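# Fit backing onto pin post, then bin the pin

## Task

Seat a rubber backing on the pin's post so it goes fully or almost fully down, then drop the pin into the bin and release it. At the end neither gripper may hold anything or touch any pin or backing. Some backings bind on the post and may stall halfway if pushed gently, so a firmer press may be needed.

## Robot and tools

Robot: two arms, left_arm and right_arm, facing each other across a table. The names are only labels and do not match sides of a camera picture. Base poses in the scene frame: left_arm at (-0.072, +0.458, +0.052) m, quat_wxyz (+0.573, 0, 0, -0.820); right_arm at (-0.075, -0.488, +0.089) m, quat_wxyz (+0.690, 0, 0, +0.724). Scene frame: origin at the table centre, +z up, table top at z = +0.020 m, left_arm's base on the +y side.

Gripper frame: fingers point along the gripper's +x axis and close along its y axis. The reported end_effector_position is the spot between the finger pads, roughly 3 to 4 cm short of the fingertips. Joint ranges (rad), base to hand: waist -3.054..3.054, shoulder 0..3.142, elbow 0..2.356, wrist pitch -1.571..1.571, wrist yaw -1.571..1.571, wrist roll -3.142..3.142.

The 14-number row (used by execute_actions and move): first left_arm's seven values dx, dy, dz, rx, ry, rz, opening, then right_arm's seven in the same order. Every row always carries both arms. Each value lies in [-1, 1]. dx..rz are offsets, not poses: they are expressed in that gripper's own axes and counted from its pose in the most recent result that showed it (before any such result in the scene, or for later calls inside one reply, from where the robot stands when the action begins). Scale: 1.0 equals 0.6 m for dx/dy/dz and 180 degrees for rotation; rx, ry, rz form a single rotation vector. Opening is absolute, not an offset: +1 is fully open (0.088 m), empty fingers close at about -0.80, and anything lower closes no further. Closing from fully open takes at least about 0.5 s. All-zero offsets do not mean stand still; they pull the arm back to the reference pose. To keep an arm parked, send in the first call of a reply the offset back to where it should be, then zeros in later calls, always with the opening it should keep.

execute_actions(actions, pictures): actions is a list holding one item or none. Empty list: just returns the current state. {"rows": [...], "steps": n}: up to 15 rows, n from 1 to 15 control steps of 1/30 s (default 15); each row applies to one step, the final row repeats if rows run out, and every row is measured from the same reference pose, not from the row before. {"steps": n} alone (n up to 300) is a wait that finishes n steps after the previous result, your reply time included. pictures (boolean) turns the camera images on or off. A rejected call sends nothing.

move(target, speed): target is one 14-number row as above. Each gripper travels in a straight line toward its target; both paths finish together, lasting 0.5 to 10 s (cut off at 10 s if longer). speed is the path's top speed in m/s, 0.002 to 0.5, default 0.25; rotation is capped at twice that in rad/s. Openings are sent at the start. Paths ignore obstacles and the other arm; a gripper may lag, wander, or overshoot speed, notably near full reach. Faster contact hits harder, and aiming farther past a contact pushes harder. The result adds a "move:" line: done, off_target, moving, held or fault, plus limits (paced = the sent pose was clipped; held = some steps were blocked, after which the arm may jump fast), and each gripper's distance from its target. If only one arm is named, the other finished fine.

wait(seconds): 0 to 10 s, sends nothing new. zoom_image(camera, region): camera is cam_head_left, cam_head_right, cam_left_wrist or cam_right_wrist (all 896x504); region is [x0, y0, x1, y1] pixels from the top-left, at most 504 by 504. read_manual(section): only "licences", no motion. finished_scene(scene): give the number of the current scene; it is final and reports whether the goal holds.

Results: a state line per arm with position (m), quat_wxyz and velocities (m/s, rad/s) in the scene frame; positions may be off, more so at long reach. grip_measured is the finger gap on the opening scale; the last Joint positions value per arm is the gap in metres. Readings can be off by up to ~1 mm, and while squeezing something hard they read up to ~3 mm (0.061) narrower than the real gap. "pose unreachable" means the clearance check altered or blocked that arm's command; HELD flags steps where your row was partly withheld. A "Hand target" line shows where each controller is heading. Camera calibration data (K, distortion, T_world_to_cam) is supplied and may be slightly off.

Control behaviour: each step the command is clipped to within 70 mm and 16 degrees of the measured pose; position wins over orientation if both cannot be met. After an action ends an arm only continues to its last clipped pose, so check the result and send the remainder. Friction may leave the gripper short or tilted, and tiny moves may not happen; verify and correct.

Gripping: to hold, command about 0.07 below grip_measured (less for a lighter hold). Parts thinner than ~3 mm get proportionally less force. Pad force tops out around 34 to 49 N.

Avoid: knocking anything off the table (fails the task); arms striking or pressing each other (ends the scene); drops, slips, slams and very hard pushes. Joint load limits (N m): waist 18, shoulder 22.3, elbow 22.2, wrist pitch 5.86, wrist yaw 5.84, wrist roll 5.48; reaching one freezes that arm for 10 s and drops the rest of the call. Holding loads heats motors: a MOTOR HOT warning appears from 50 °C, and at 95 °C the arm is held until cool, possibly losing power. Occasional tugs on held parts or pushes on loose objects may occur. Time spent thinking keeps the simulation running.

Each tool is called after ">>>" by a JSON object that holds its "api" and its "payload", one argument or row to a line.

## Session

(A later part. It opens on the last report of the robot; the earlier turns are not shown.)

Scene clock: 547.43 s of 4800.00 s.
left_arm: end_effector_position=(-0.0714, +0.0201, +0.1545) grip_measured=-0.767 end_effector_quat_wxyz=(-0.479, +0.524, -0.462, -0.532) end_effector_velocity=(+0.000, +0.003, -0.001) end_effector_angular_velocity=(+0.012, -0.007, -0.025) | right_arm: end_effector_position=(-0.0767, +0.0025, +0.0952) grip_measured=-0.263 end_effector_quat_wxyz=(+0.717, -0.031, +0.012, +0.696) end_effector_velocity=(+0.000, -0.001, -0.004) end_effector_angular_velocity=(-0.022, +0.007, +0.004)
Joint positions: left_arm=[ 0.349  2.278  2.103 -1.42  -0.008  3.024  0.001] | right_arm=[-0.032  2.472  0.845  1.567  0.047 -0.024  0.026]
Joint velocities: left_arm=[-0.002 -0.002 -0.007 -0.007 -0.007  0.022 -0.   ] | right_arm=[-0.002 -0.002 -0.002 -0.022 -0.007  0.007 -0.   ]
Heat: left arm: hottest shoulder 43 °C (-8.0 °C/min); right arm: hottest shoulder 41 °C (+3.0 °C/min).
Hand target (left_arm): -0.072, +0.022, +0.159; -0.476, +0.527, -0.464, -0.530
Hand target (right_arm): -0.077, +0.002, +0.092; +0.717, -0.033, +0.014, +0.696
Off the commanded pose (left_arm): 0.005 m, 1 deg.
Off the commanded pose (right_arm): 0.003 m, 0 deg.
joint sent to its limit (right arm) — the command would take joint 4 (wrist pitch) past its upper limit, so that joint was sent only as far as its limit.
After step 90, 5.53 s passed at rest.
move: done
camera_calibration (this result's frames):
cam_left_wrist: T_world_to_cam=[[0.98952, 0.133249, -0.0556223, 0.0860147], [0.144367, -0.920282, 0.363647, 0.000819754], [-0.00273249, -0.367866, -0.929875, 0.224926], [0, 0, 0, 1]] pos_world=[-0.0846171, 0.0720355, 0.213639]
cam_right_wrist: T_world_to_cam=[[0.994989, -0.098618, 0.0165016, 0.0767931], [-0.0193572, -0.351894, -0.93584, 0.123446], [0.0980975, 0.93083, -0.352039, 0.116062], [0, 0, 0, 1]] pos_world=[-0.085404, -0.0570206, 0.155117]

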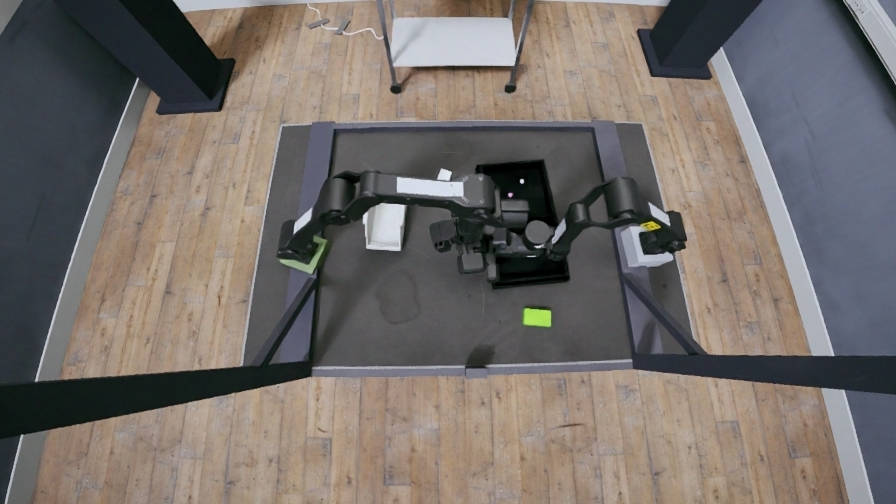

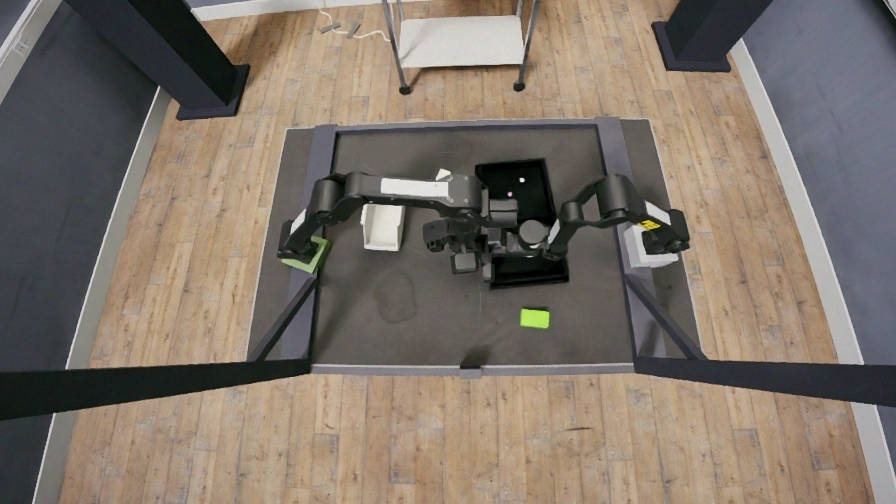

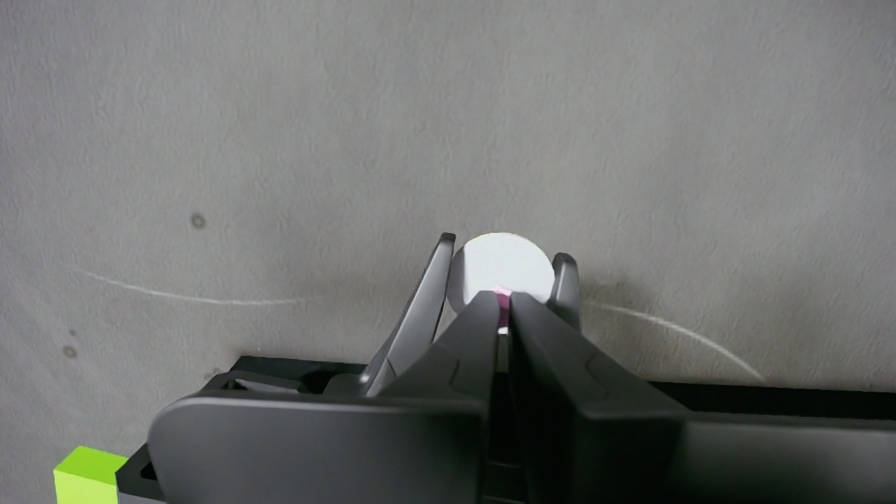

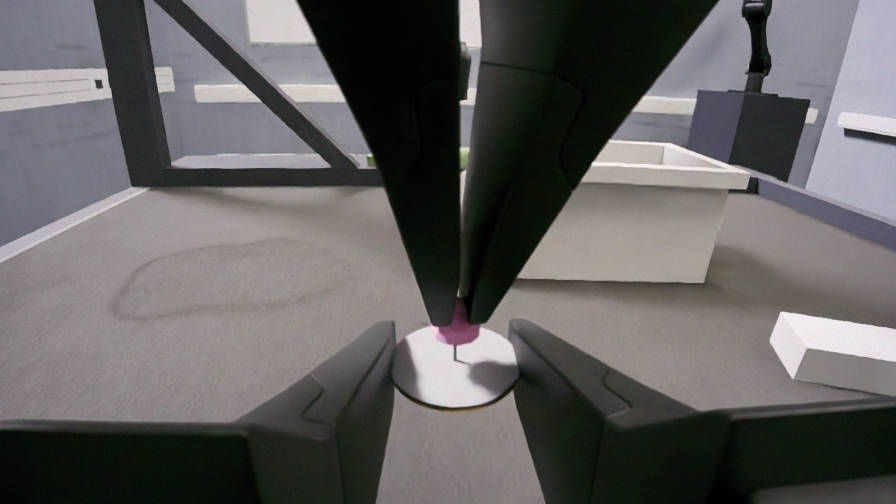

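>>> {"api": "move", "payload": {
  "target": [-0.006,0.001,0.007,0,0,0,-0.88,0,0,-0.005,0,0,0,-0.4],
  "speed": 0.005
}}

>>> {"api": "zoom_image", "payload": {
  "camera": "cam_left_wrist",
  "region": [400,180,600,380]
}}

>>> {"api": "zoom_image", "payload": {
  "camera": "cam_right_wrist",
  "region": [370,250,550,430]
}}

Scene clock: 559.43 s of 4800.00 s.
left_arm: end_effector_position=(-0.0714, +0.0215, +0.1531) grip_measured=-0.767 end_effector_quat_wxyz=(-0.480, +0.523, -0.460, -0.533) end_effector_velocity=(+0.000, +0.002, +0.003) end_effector_angular_velocity=(+0.002, -0.007, -0.010) | right_arm: end_effector_position=(-0.0767, +0.0025, +0.0952) grip_measured=-0.263 end_effector_quat_wxyz=(+0.717, -0.031, +0.012, +0.696) end_effector_velocity=(-0.004, -0.000, +0.002) end_effector_angular_velocity=(+0.007, -0.020, +0.026)
Joint positions: left_arm=[ 0.349  2.277  2.096 -1.42  -0.008  3.024  0.001] | right_arm=[-0.032  2.472  0.845  1.567  0.047 -0.024  0.026]
Joint velocities: left_arm=[-0.002 -0.007 -0.002 -0.007 -0.007  0.007 -0.   ] | right_arm=[ 0.002 -0.002 -0.002  0.007 -0.022 -0.022 -0.   ]
Heat: left arm: hottest shoulder 46 °C (-4.0 °C/min); right arm: hottest shoulder 42 °C (+4.0 °C/min).
Hand target (left_arm): -0.072, +0.024, +0.158; -0.479, +0.524, -0.462, -0.532
Hand target (right_arm): -0.077, +0.002, +0.092; +0.717, -0.033, +0.014, +0.696
Off the commanded pose (left_arm): 0.006 m, 0 deg.
Off the commanded pose (right_arm): 0.003 m, 0 deg.
joint sent to its limit (right arm) — the command would take joint 4 (wrist pitch) past its upper limit, so that joint was sent only as far as its limit.
After step 90, 7.63 s passed at rest.
move: done
camera_calibration (this result's frames):
cam_left_wrist: T_world_to_cam=[[0.989521, 0.133565, -0.0548472, 0.0856251], [0.144362, -0.922348, 0.358377, 0.00344668], [-0.00272146, -0.362539, -0.931965, 0.224334], [0, 0, 0, 1]] pos_world=[-0.0846149, 0.0730724, 0.212533]
cam_right_wrist: T_world_to_cam=[[0.994989, -0.098618, 0.0165016, 0.0767931], [-0.0193572, -0.351894, -0.93584, 0.123446], [0.0980975, 0.93083, -0.352039, 0.116062], [0, 0, 0, 1]] pos_world=[-0.085404, -0.0570206, 0.155117]

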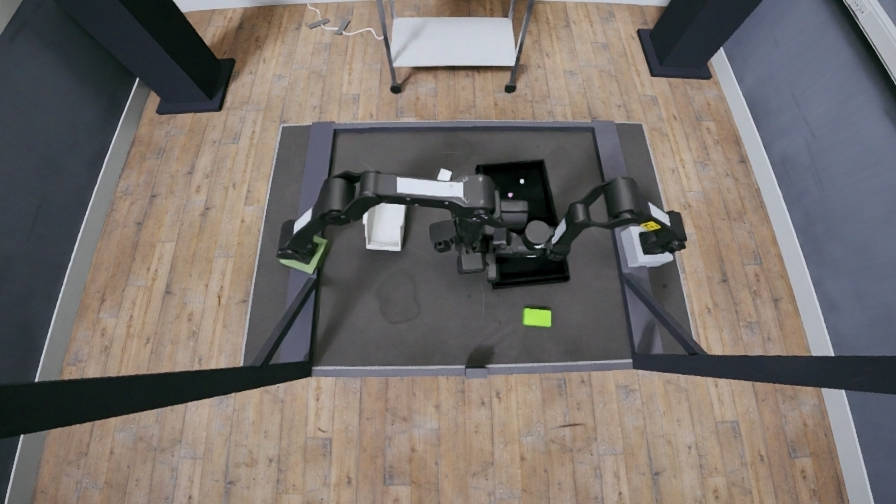

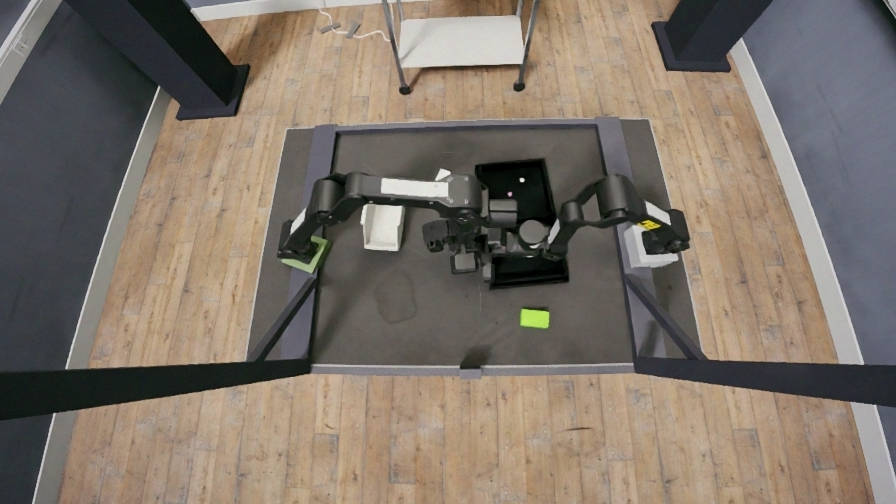

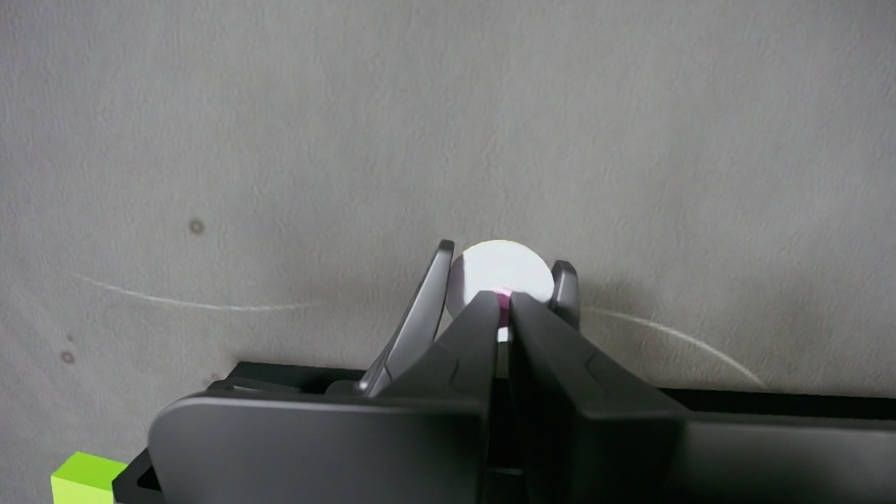

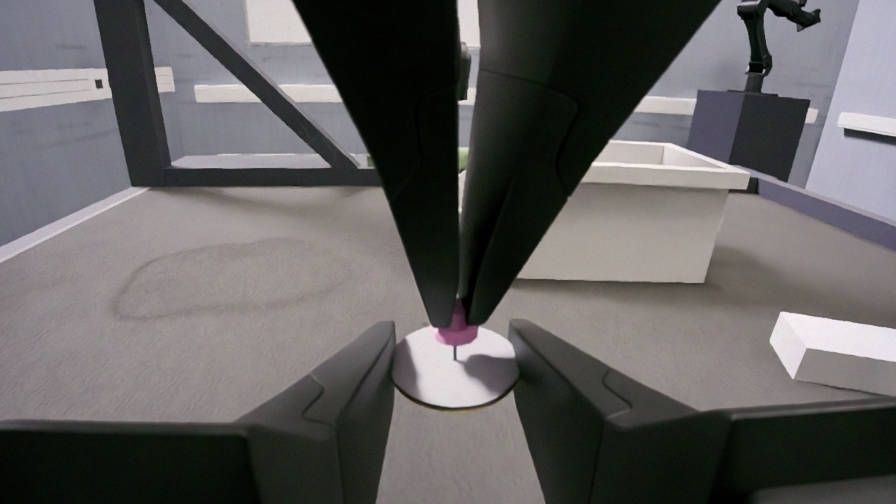

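Region (400, 180, 600, 380) of cam_left_wrist's 896x504 image, scaled by 2.520, with more detail than that image has.

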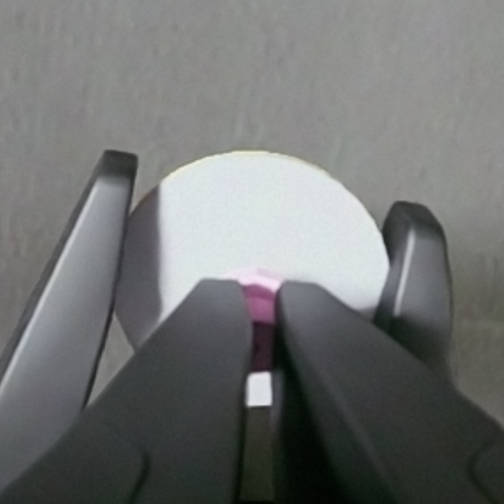

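Region (370, 250, 550, 430) of cam_right_wrist's 896x504 image, scaled by 2.800, with more detail than that image has.

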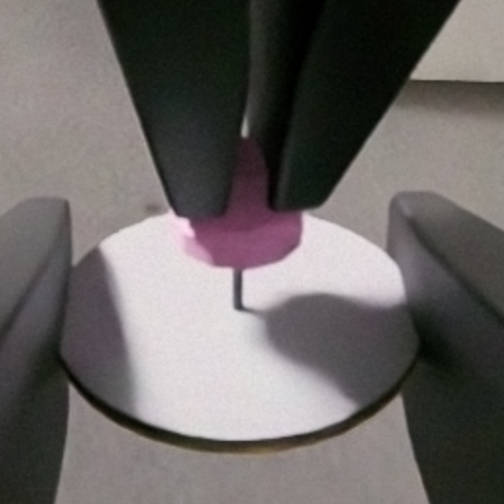

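>>> {"api": "move", "payload": {
  "target": [0.006,0,0,0,0,0,-0.88,0,0,-0.005,0,0,0,-0.4],
  "speed": 0.005
}}

>>> {"api": "zoom_image", "payload": {
  "camera": "cam_left_wrist",
  "region": [400,180,600,380]
}}

>>> {"api": "zoom_image", "payload": {
  "camera": "cam_right_wrist",
  "region": [370,250,550,430]
}}

Scene clock: 565.93 s of 4800.00 s.
left_arm: end_effector_position=(-0.0714, +0.0199, +0.1523) grip_measured=-0.767 end_effector_quat_wxyz=(-0.478, +0.525, -0.462, -0.531) end_effector_velocity=(-0.004, -0.001, +0.000) end_effector_angular_velocity=(-0.007, +0.007, +0.000) | right_arm: end_effector_position=(-0.0769, +0.0025, +0.0952) grip_measured=-0.263 end_effector_quat_wxyz=(+0.717, -0.031, +0.012, +0.696) end_effector_velocity=(-0.002, -0.000, -0.001) end_effector_angular_velocity=(-0.008, -0.006, +0.020)
Joint positions: left_arm=[ 0.349  2.276  2.091 -1.409 -0.008  3.024  0.001] | right_arm=[-0.031  2.472  0.845  1.567  0.047 -0.025  0.026]
Joint velocities: left_arm=[-0.007 -0.002 -0.002  0.007  0.007 -0.007 -0.   ] | right_arm=[-0.002 -0.002 -0.002 -0.007 -0.022 -0.007 -0.   ]
Heat: left arm: hottest shoulder 47 °C (-2.0 °C/min); right arm: hottest shoulder 42 °C (+4.0 °C/min).
Hand target (left_arm): -0.071, +0.022, +0.150; -0.480, +0.523, -0.460, -0.533
Hand target (right_arm): -0.077, +0.002, +0.092; +0.717, -0.033, +0.014, +0.696
Off the commanded pose (left_arm): 0.003 m, 0 deg.
Off the commanded pose (right_arm): 0.003 m, 0 deg.
joint sent to its limit (right arm) — the command would take joint 4 (wrist pitch) past its upper limit, so that joint was sent only as far as its limit.
After step 90, 2.53 s passed at rest.
move: done
camera_calibration (this result's frames):
cam_left_wrist: T_world_to_cam=[[0.98952, 0.133143, -0.0558803, 0.0859598], [0.144368, -0.919587, 0.365401, 0.0011623], [-0.00273617, -0.369639, -0.929171, 0.222759], [0, 0, 0, 1]] pos_world=[-0.0846172, 0.0719641, 0.21136]
cam_right_wrist: T_world_to_cam=[[0.995009, -0.0981454, 0.0180209, 0.076835], [-0.0177656, -0.351945, -0.935852, 0.123566], [0.0981919, 0.930861, -0.351932, 0.116078], [0, 0, 0, 1]] pos_world=[-0.0856542, -0.0570226, 0.155106]

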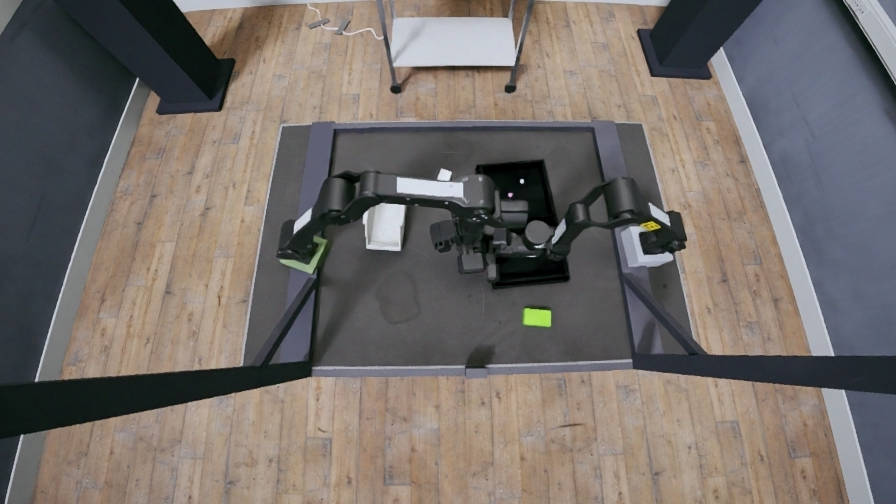

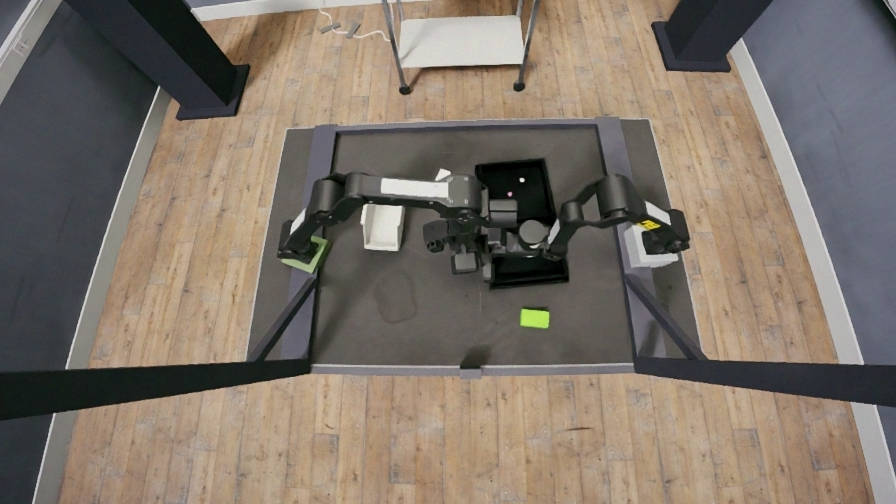

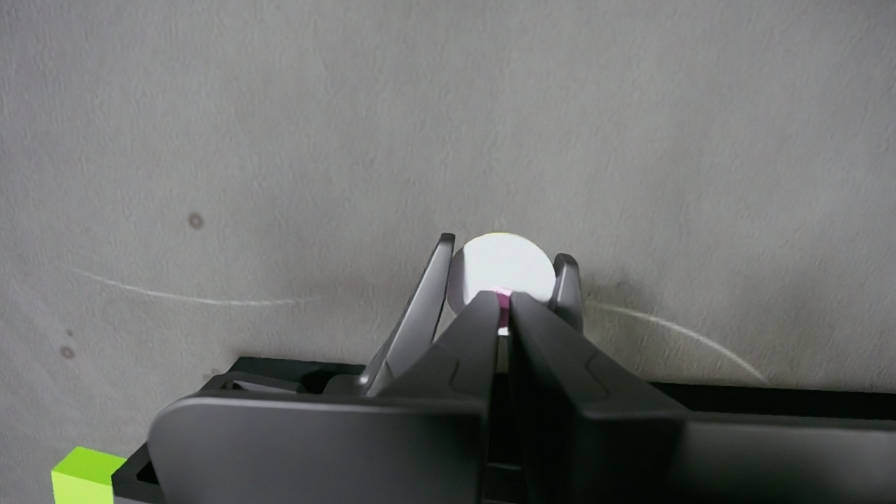

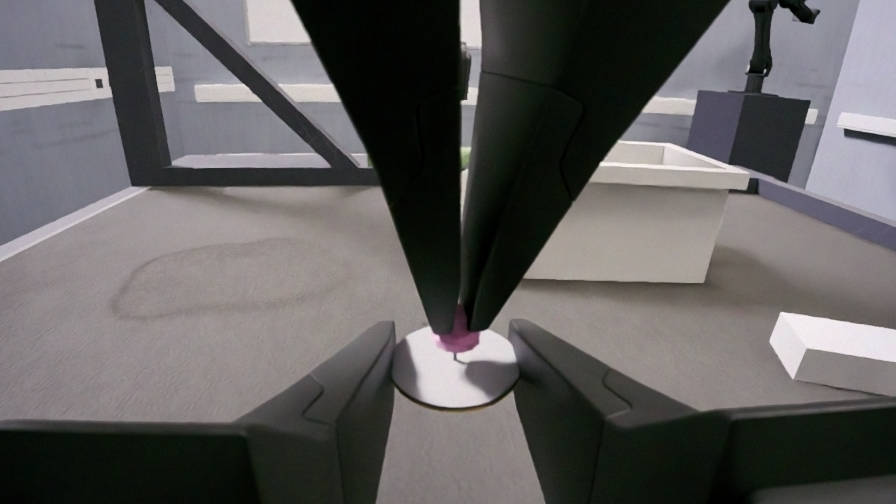

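Region (400, 180, 600, 380) of cam_left_wrist's 896x504 image, scaled by 2.520, with more detail than that image has.

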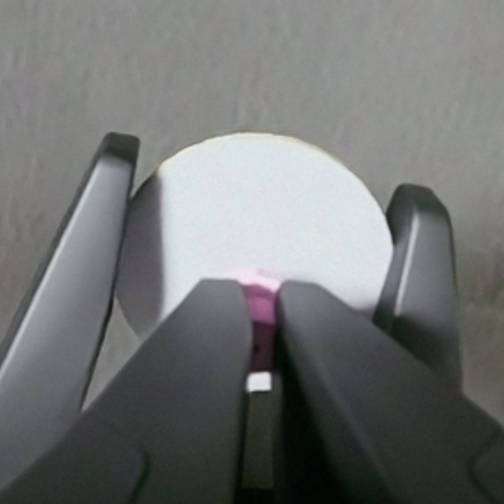

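Region (370, 250, 550, 430) of cam_right_wrist's 896x504 image, scaled by 2.800, with more detail than that image has.

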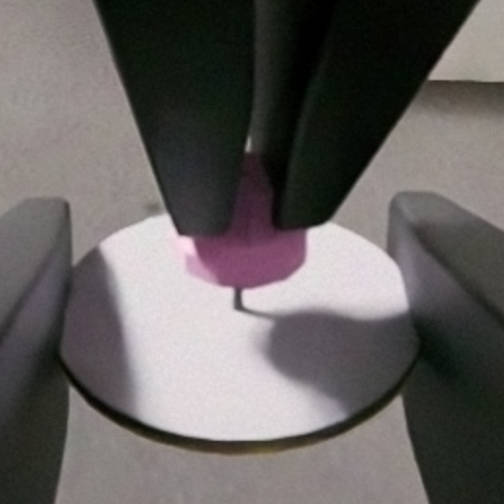

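>>> {"api": "move", "payload": {
  "target": [-0.001,0.001,0.004,0,0,0,-0.88,0,0,-0.005,0,0,0,-0.4],
  "speed": 0.004
}}

>>> {"api": "zoom_image", "payload": {
  "camera": "cam_left_wrist",
  "region": [400,180,600,380]
}}

>>> {"api": "zoom_image", "payload": {
  "camera": "cam_right_wrist",
  "region": [370,250,550,430]
}}

Scene clock: 571.87 s of 4800.00 s.
left_arm: end_effector_position=(-0.0714, +0.0200, +0.1516) grip_measured=-0.767 end_effector_quat_wxyz=(-0.478, +0.525, -0.462, -0.531) end_effector_velocity=(+0.002, +0.002, -0.002) end_effector_angular_velocity=(+0.012, -0.008, +0.010) | right_arm: end_effector_position=(-0.0769, +0.0025, +0.0952) grip_measured=-0.263 end_effector_quat_wxyz=(+0.717, -0.032, +0.011, +0.697) end_effector_velocity=(+0.000, -0.000, -0.001) end_effector_angular_velocity=(-0.008, -0.007, +0.005)
Joint positions: left_arm=[ 0.349  2.276  2.089 -1.406 -0.008  3.024  0.001] | right_arm=[-0.031  2.472  0.845  1.567  0.047 -0.027  0.026]
Joint velocities: left_arm=[ 0.002  0.002 -0.002 -0.007 -0.007 -0.007 -0.   ] | right_arm=[-0.002 -0.002 -0.002 -0.007 -0.007 -0.007 -0.   ]
Heat: left arm: hottest shoulder 46 °C (-3.1 °C/min); right arm: hottest shoulder 42 °C (+4.1 °C/min).
Hand target (left_arm): -0.072, +0.022, +0.153; -0.478, +0.525, -0.462, -0.531
Hand target (right_arm): -0.077, +0.002, +0.092; +0.717, -0.033, +0.014, +0.696
Off the commanded pose (left_arm): 0.003 m, 0 deg.
Off the commanded pose (right_arm): 0.003 m, 0 deg.
joint sent to its limit (right arm) — the command would take joint 4 (wrist pitch) past its upper limit, so that joint was sent only as far as its limit.
After step 90, 1.97 s passed at rest.
move: done
camera_calibration (this result's frames):
cam_left_wrist: T_world_to_cam=[[0.98952, 0.133164, -0.0558287, 0.0859077], [0.144368, -0.919726, 0.36505, 0.0015063], [-0.00273543, -0.369285, -0.929312, 0.222167], [0, 0, 0, 1]] pos_world=[-0.0846172, 0.0719884, 0.210709]
cam_right_wrist: T_world_to_cam=[[0.994984, -0.098029, 0.0199199, 0.076652], [-0.0159439, -0.352, -0.935864, 0.123707], [0.0987537, 0.930853, -0.351797, 0.116108], [0, 0, 0, 1]] pos_world=[-0.0857612, -0.0570202, 0.155093]

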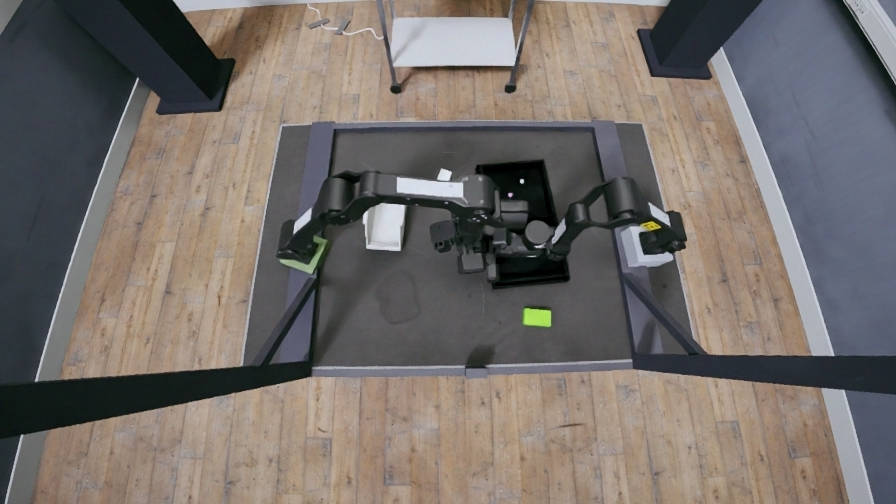

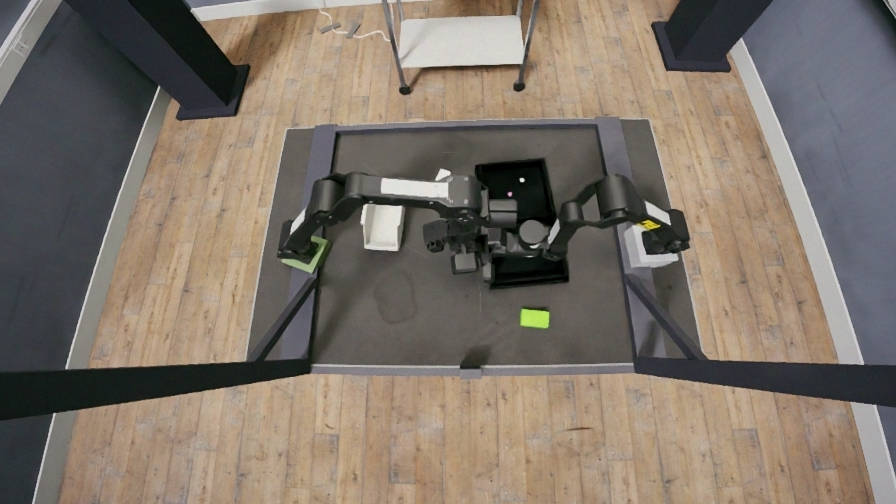

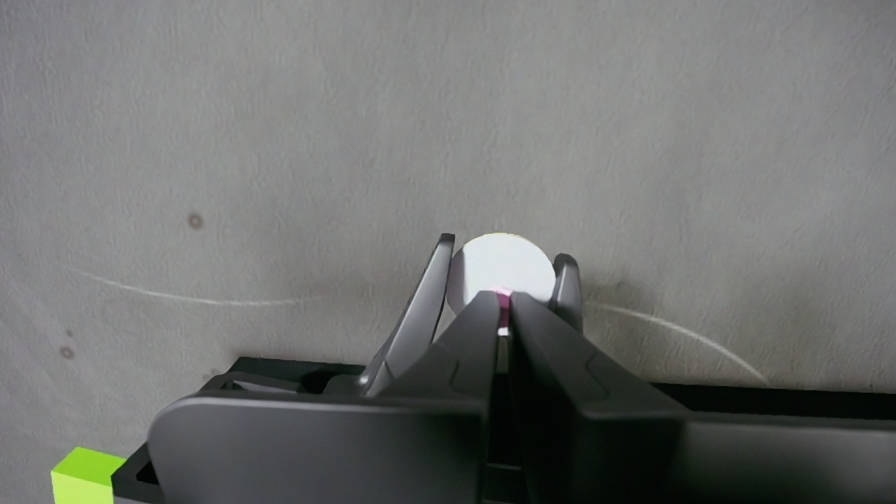

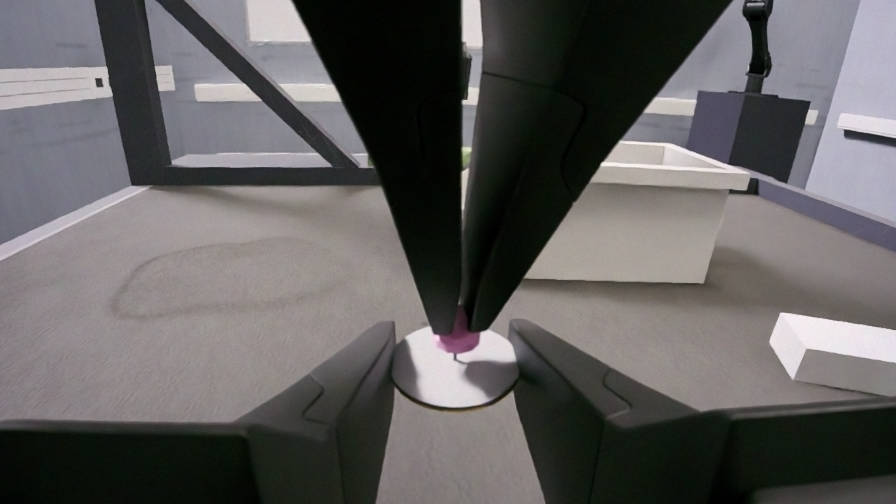

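Region (400, 180, 600, 380) of cam_left_wrist's 896x504 image, scaled by 2.520, with more detail than that image has.

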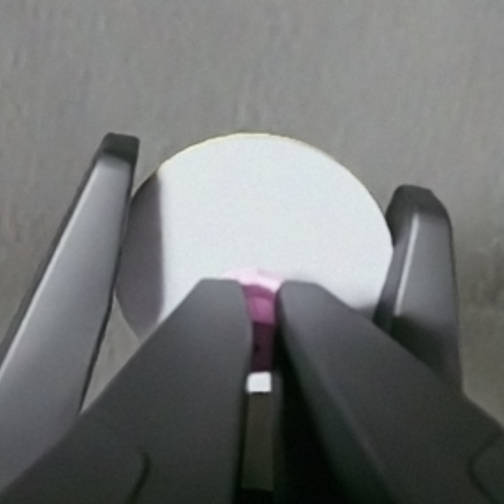

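Region (370, 250, 550, 430) of cam_right_wrist's 896x504 image, scaled by 2.800, with more detail than that image has.

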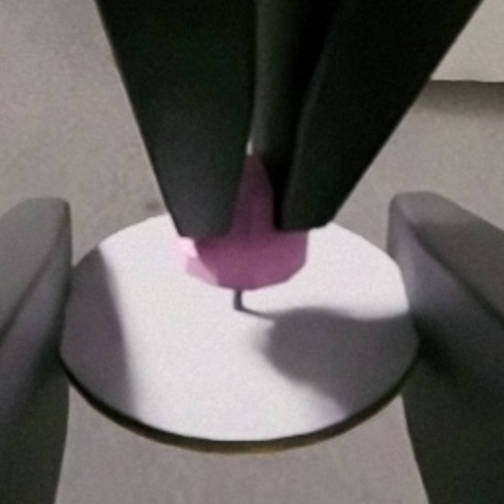

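>>> {"api": "move", "payload": {
  "target": [-0.002,0.003,0.0055,0,-0.0048,0,-0.88,0,0,-0.005,0,0,0,-0.4],
  "speed": 0.004
}}

>>> {"api": "zoom_image", "payload": {
  "camera": "cam_left_wrist",
  "region": [400,180,600,380]
}}

>>> {"api": "zoom_image", "payload": {
  "camera": "cam_right_wrist",
  "region": [370,250,550,430]
}}

Scene clock: 578.13 s of 4800.00 s.
left_arm: end_effector_position=(-0.0715, +0.0227, +0.1516) grip_measured=-0.767 end_effector_quat_wxyz=(-0.482, +0.522, -0.459, -0.534) end_effector_velocity=(+0.000, -0.002, +0.004) end_effector_angular_velocity=(-0.017, -0.008, +0.005) | right_arm: end_effector_position=(-0.0769, +0.0028, +0.0955) grip_measured=-0.263 end_effector_quat_wxyz=(+0.717, -0.032, +0.010, +0.697) end_effector_velocity=(-0.002, -0.000, -0.001) end_effector_angular_velocity=(-0.007, +0.008, +0.019)
Joint positions: left_arm=[ 0.349  2.276  2.088 -1.419 -0.008  3.024  0.001] | right_arm=[-0.031  2.472  0.846  1.567  0.047 -0.029  0.026]
Joint velocities: left_arm=[-0.002 -0.007  0.002  0.007 -0.007 -0.007 -0.   ] | right_arm=[-0.002 -0.002 -0.002 -0.007 -0.022  0.007 -0.   ]
Heat: left arm: hottest shoulder 47 °C (+0.0 °C/min); right arm: hottest shoulder 43 °C (+4.0 °C/min).
Hand target (left_arm): -0.073, +0.023, +0.153; +0.482, -0.521, +0.458, +0.535
Hand target (right_arm): -0.077, +0.002, +0.092; +0.717, -0.034, +0.013, +0.696
Off the commanded pose (left_arm): 0.002 m, 0 deg.
Off the commanded pose (right_arm): 0.003 m, 0 deg.
joint sent to its limit (right arm) — the command would take joint 4 (wrist pitch) past its upper limit, so that joint was sent only as far as its limit.
After step 90, 1.17 s passed at rest.
move: done
camera_calibration (this result's frames):
cam_left_wrist: T_world_to_cam=[[0.989573, 0.133479, -0.0541221, 0.0854385], [0.144006, -0.924304, 0.353447, 0.00589297], [-0.00284753, -0.357556, -0.933887, 0.223583], [0, 0, 0, 1]] pos_world=[-0.0847595, 0.0739861, 0.211343]
cam_right_wrist: T_world_to_cam=[[0.994968, -0.0979832, 0.0209272, 0.0765829], [-0.0148696, -0.350961, -0.936272, 0.124214], [0.0990835, 0.931249, -0.350652, 0.115851], [0, 0, 0, 1]] pos_world=[-0.0858295, -0.0567885, 0.155319]

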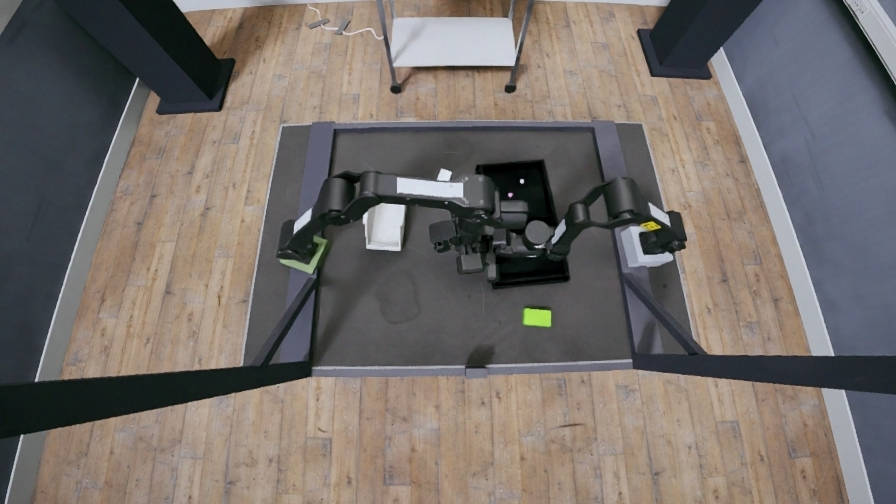

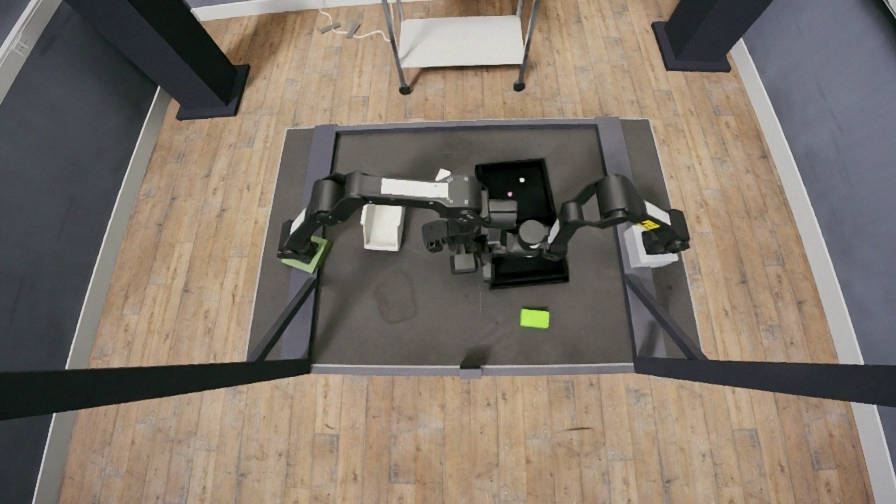

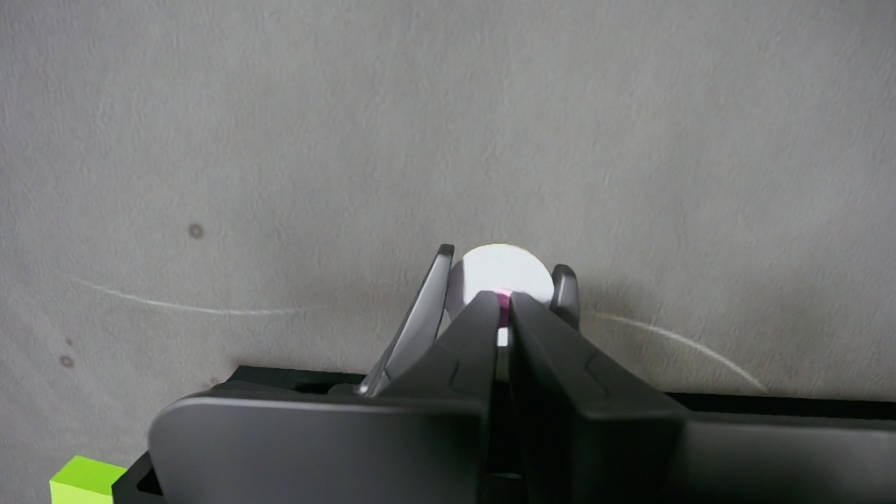

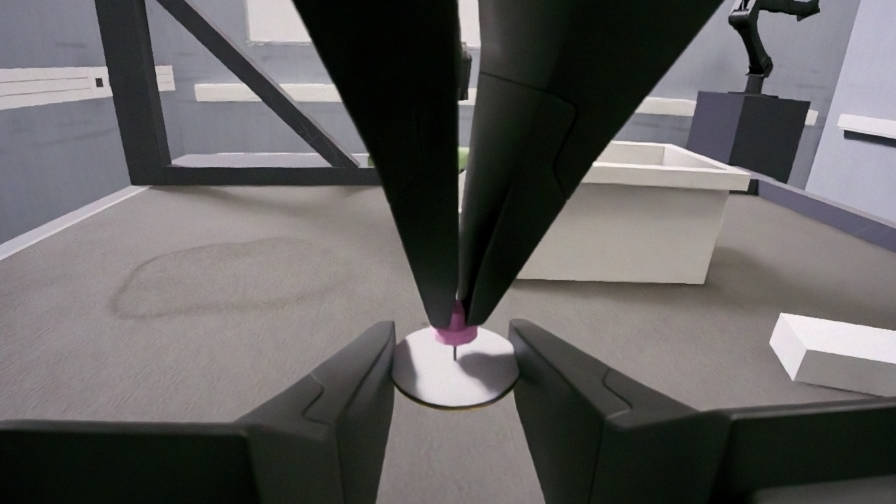

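Region (400, 180, 600, 380) of cam_left_wrist's 896x504 image, scaled by 2.520, with more detail than that image has.

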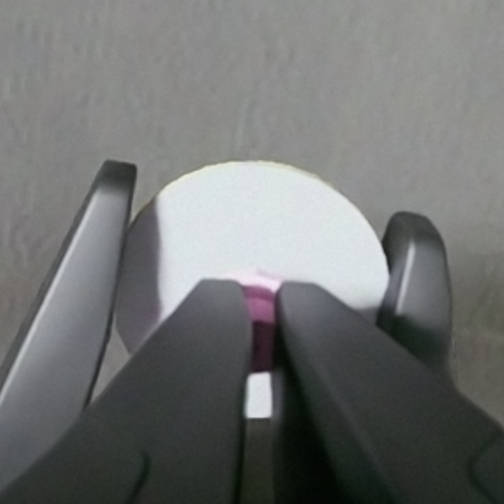

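Region (370, 250, 550, 430) of cam_right_wrist's 896x504 image, scaled by 2.800, with more detail than that image has.

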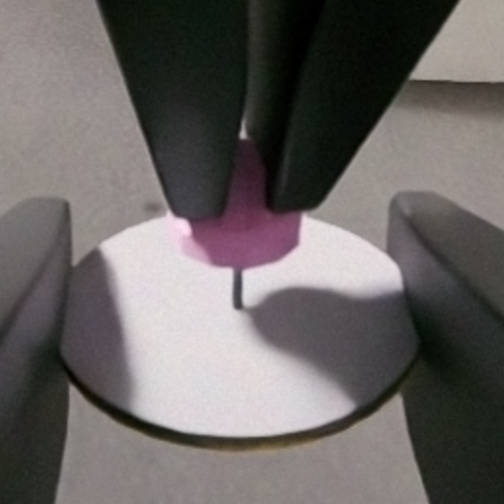

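>>> {"api": "move", "payload": {
  "target": [0.005,0,0.002,0,-0.002,0,-0.88,0,0,-0.005,0,0,0,-0.4],
  "speed": 0.004
}}

>>> {"api": "zoom_image", "payload": {
  "camera": "cam_left_wrist",
  "region": [400,180,600,380]
}}

>>> {"api": "zoom_image", "payload": {
  "camera": "cam_right_wrist",
  "region": [370,250,550,430]
}}

Scene clock: 588.63 s of 4800.00 s.
left_arm: end_effector_position=(-0.0715, +0.0220, +0.1516) grip_measured=-0.767 end_effector_quat_wxyz=(-0.481, +0.522, -0.460, -0.533) end_effector_velocity=(+0.000, +0.002, -0.002) end_effector_angular_velocity=(+0.012, -0.007, -0.010) | right_arm: end_effector_position=(-0.0769, +0.0028, +0.0955) grip_measured=-0.263 end_effector_quat_wxyz=(+0.717, -0.032, +0.010, +0.697) end_effector_velocity=(-0.004, -0.001, -0.007) end_effector_angular_velocity=(-0.028, -0.021, +0.026)
Joint positions: left_arm=[ 0.349  2.276  2.088 -1.415 -0.008  3.024  0.001] | right_arm=[-0.031  2.472  0.846  1.567  0.047 -0.029  0.026]
Joint velocities: left_arm=[-0.002  0.002 -0.002 -0.007 -0.007  0.007 -0.   ] | right_arm=[ 0.002  0.002 -0.002 -0.022 -0.022 -0.022 -0.   ]
Heat: left arm: hottest shoulder 46 °C (+1.0 °C/min); right arm: hottest shoulder 43 °C (+3.0 °C/min).
Hand target (left_arm): -0.072, +0.024, +0.149; -0.483, +0.520, -0.457, -0.536
Hand target (right_arm): -0.077, +0.003, +0.093; +0.717, -0.034, +0.012, +0.696
Off the commanded pose (left_arm): 0.004 m, 1 deg.
Off the commanded pose (right_arm): 0.003 m, 0 deg.
joint sent to its limit (right arm) — the command would take joint 4 (wrist pitch) past its upper limit, so that joint was sent only as far as its limit.
After step 90, 6.47 s passed at rest.
move: done
camera_calibration (this result's frames):
cam_left_wrist: T_world_to_cam=[[0.989572, 0.133313, -0.0545366, 0.0855942], [0.144009, -0.923221, 0.356265, 0.00483519], [-0.00285452, -0.360404, -0.932792, 0.22322], [0, 0, 0, 1]] pos_world=[-0.0847607, 0.0735026, 0.211163]
cam_right_wrist: T_world_to_cam=[[0.994968, -0.0979832, 0.0209272, 0.0765829], [-0.0148696, -0.350961, -0.936272, 0.124214], [0.0990835, 0.931249, -0.350652, 0.115851], [0, 0, 0, 1]] pos_world=[-0.0858295, -0.0567885, 0.155319]

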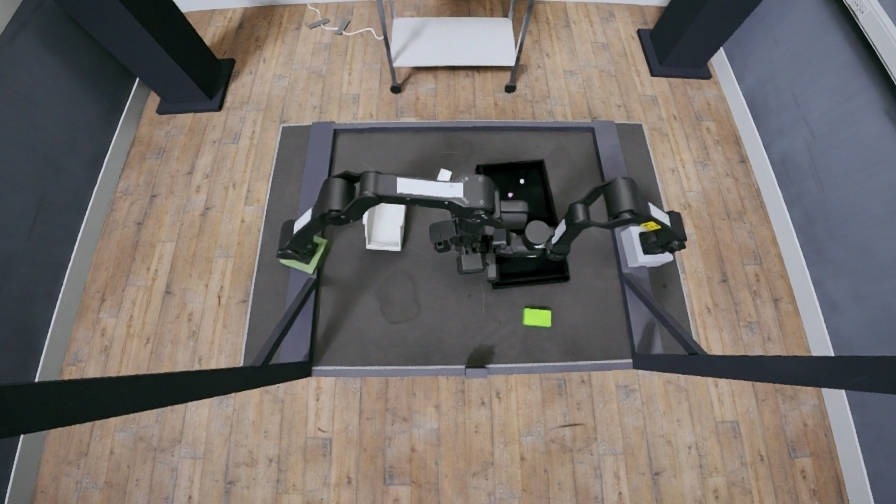

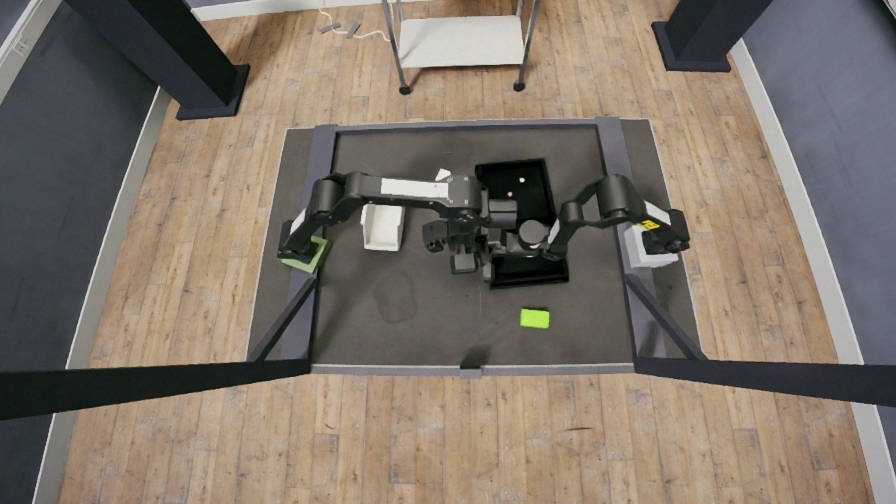

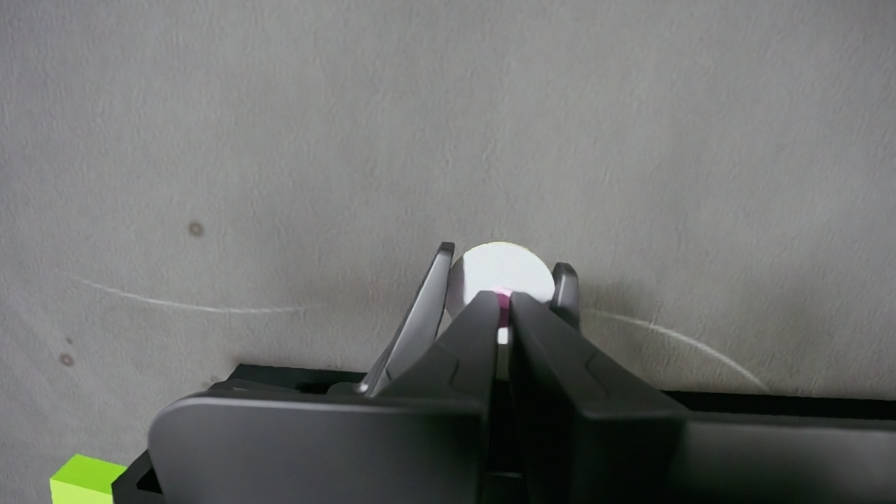

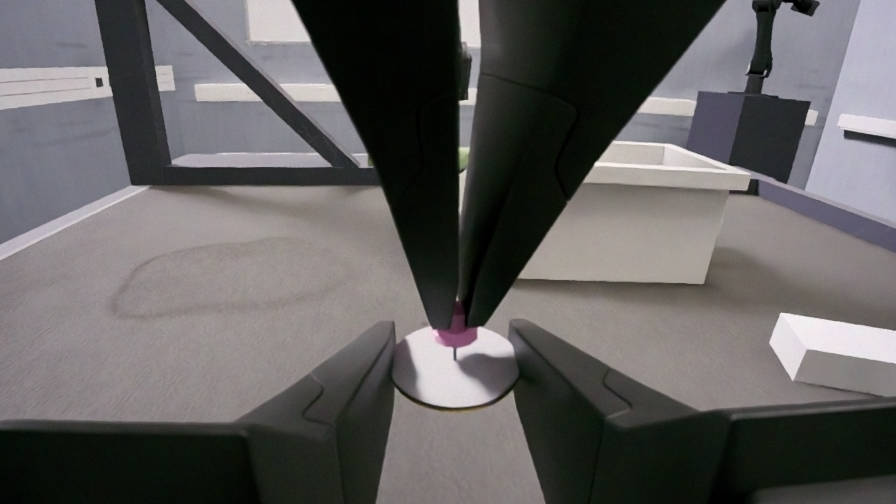

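Region (400, 180, 600, 380) of cam_left_wrist's 896x504 image, scaled by 2.520, with more detail than that image has.

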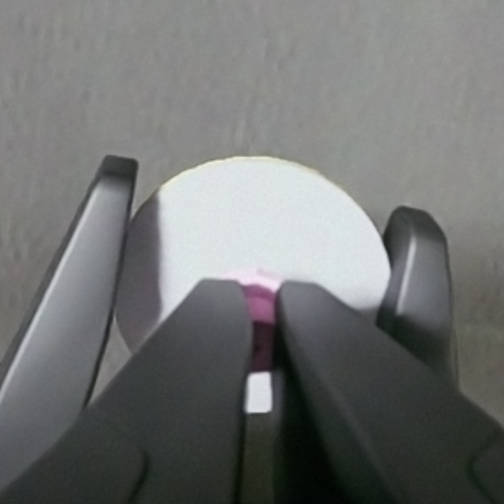

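Region (370, 250, 550, 430) of cam_right_wrist's 896x504 image, scaled by 2.800, with more detail than that image has.

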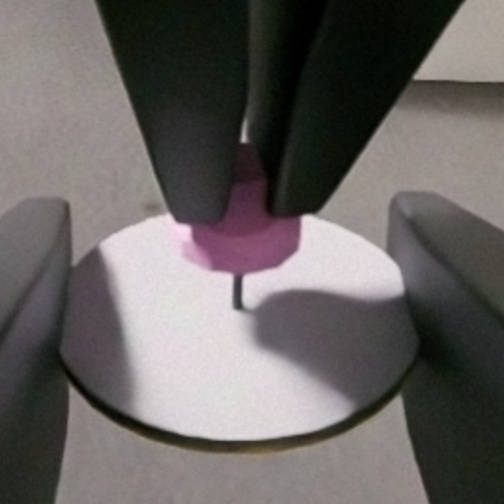

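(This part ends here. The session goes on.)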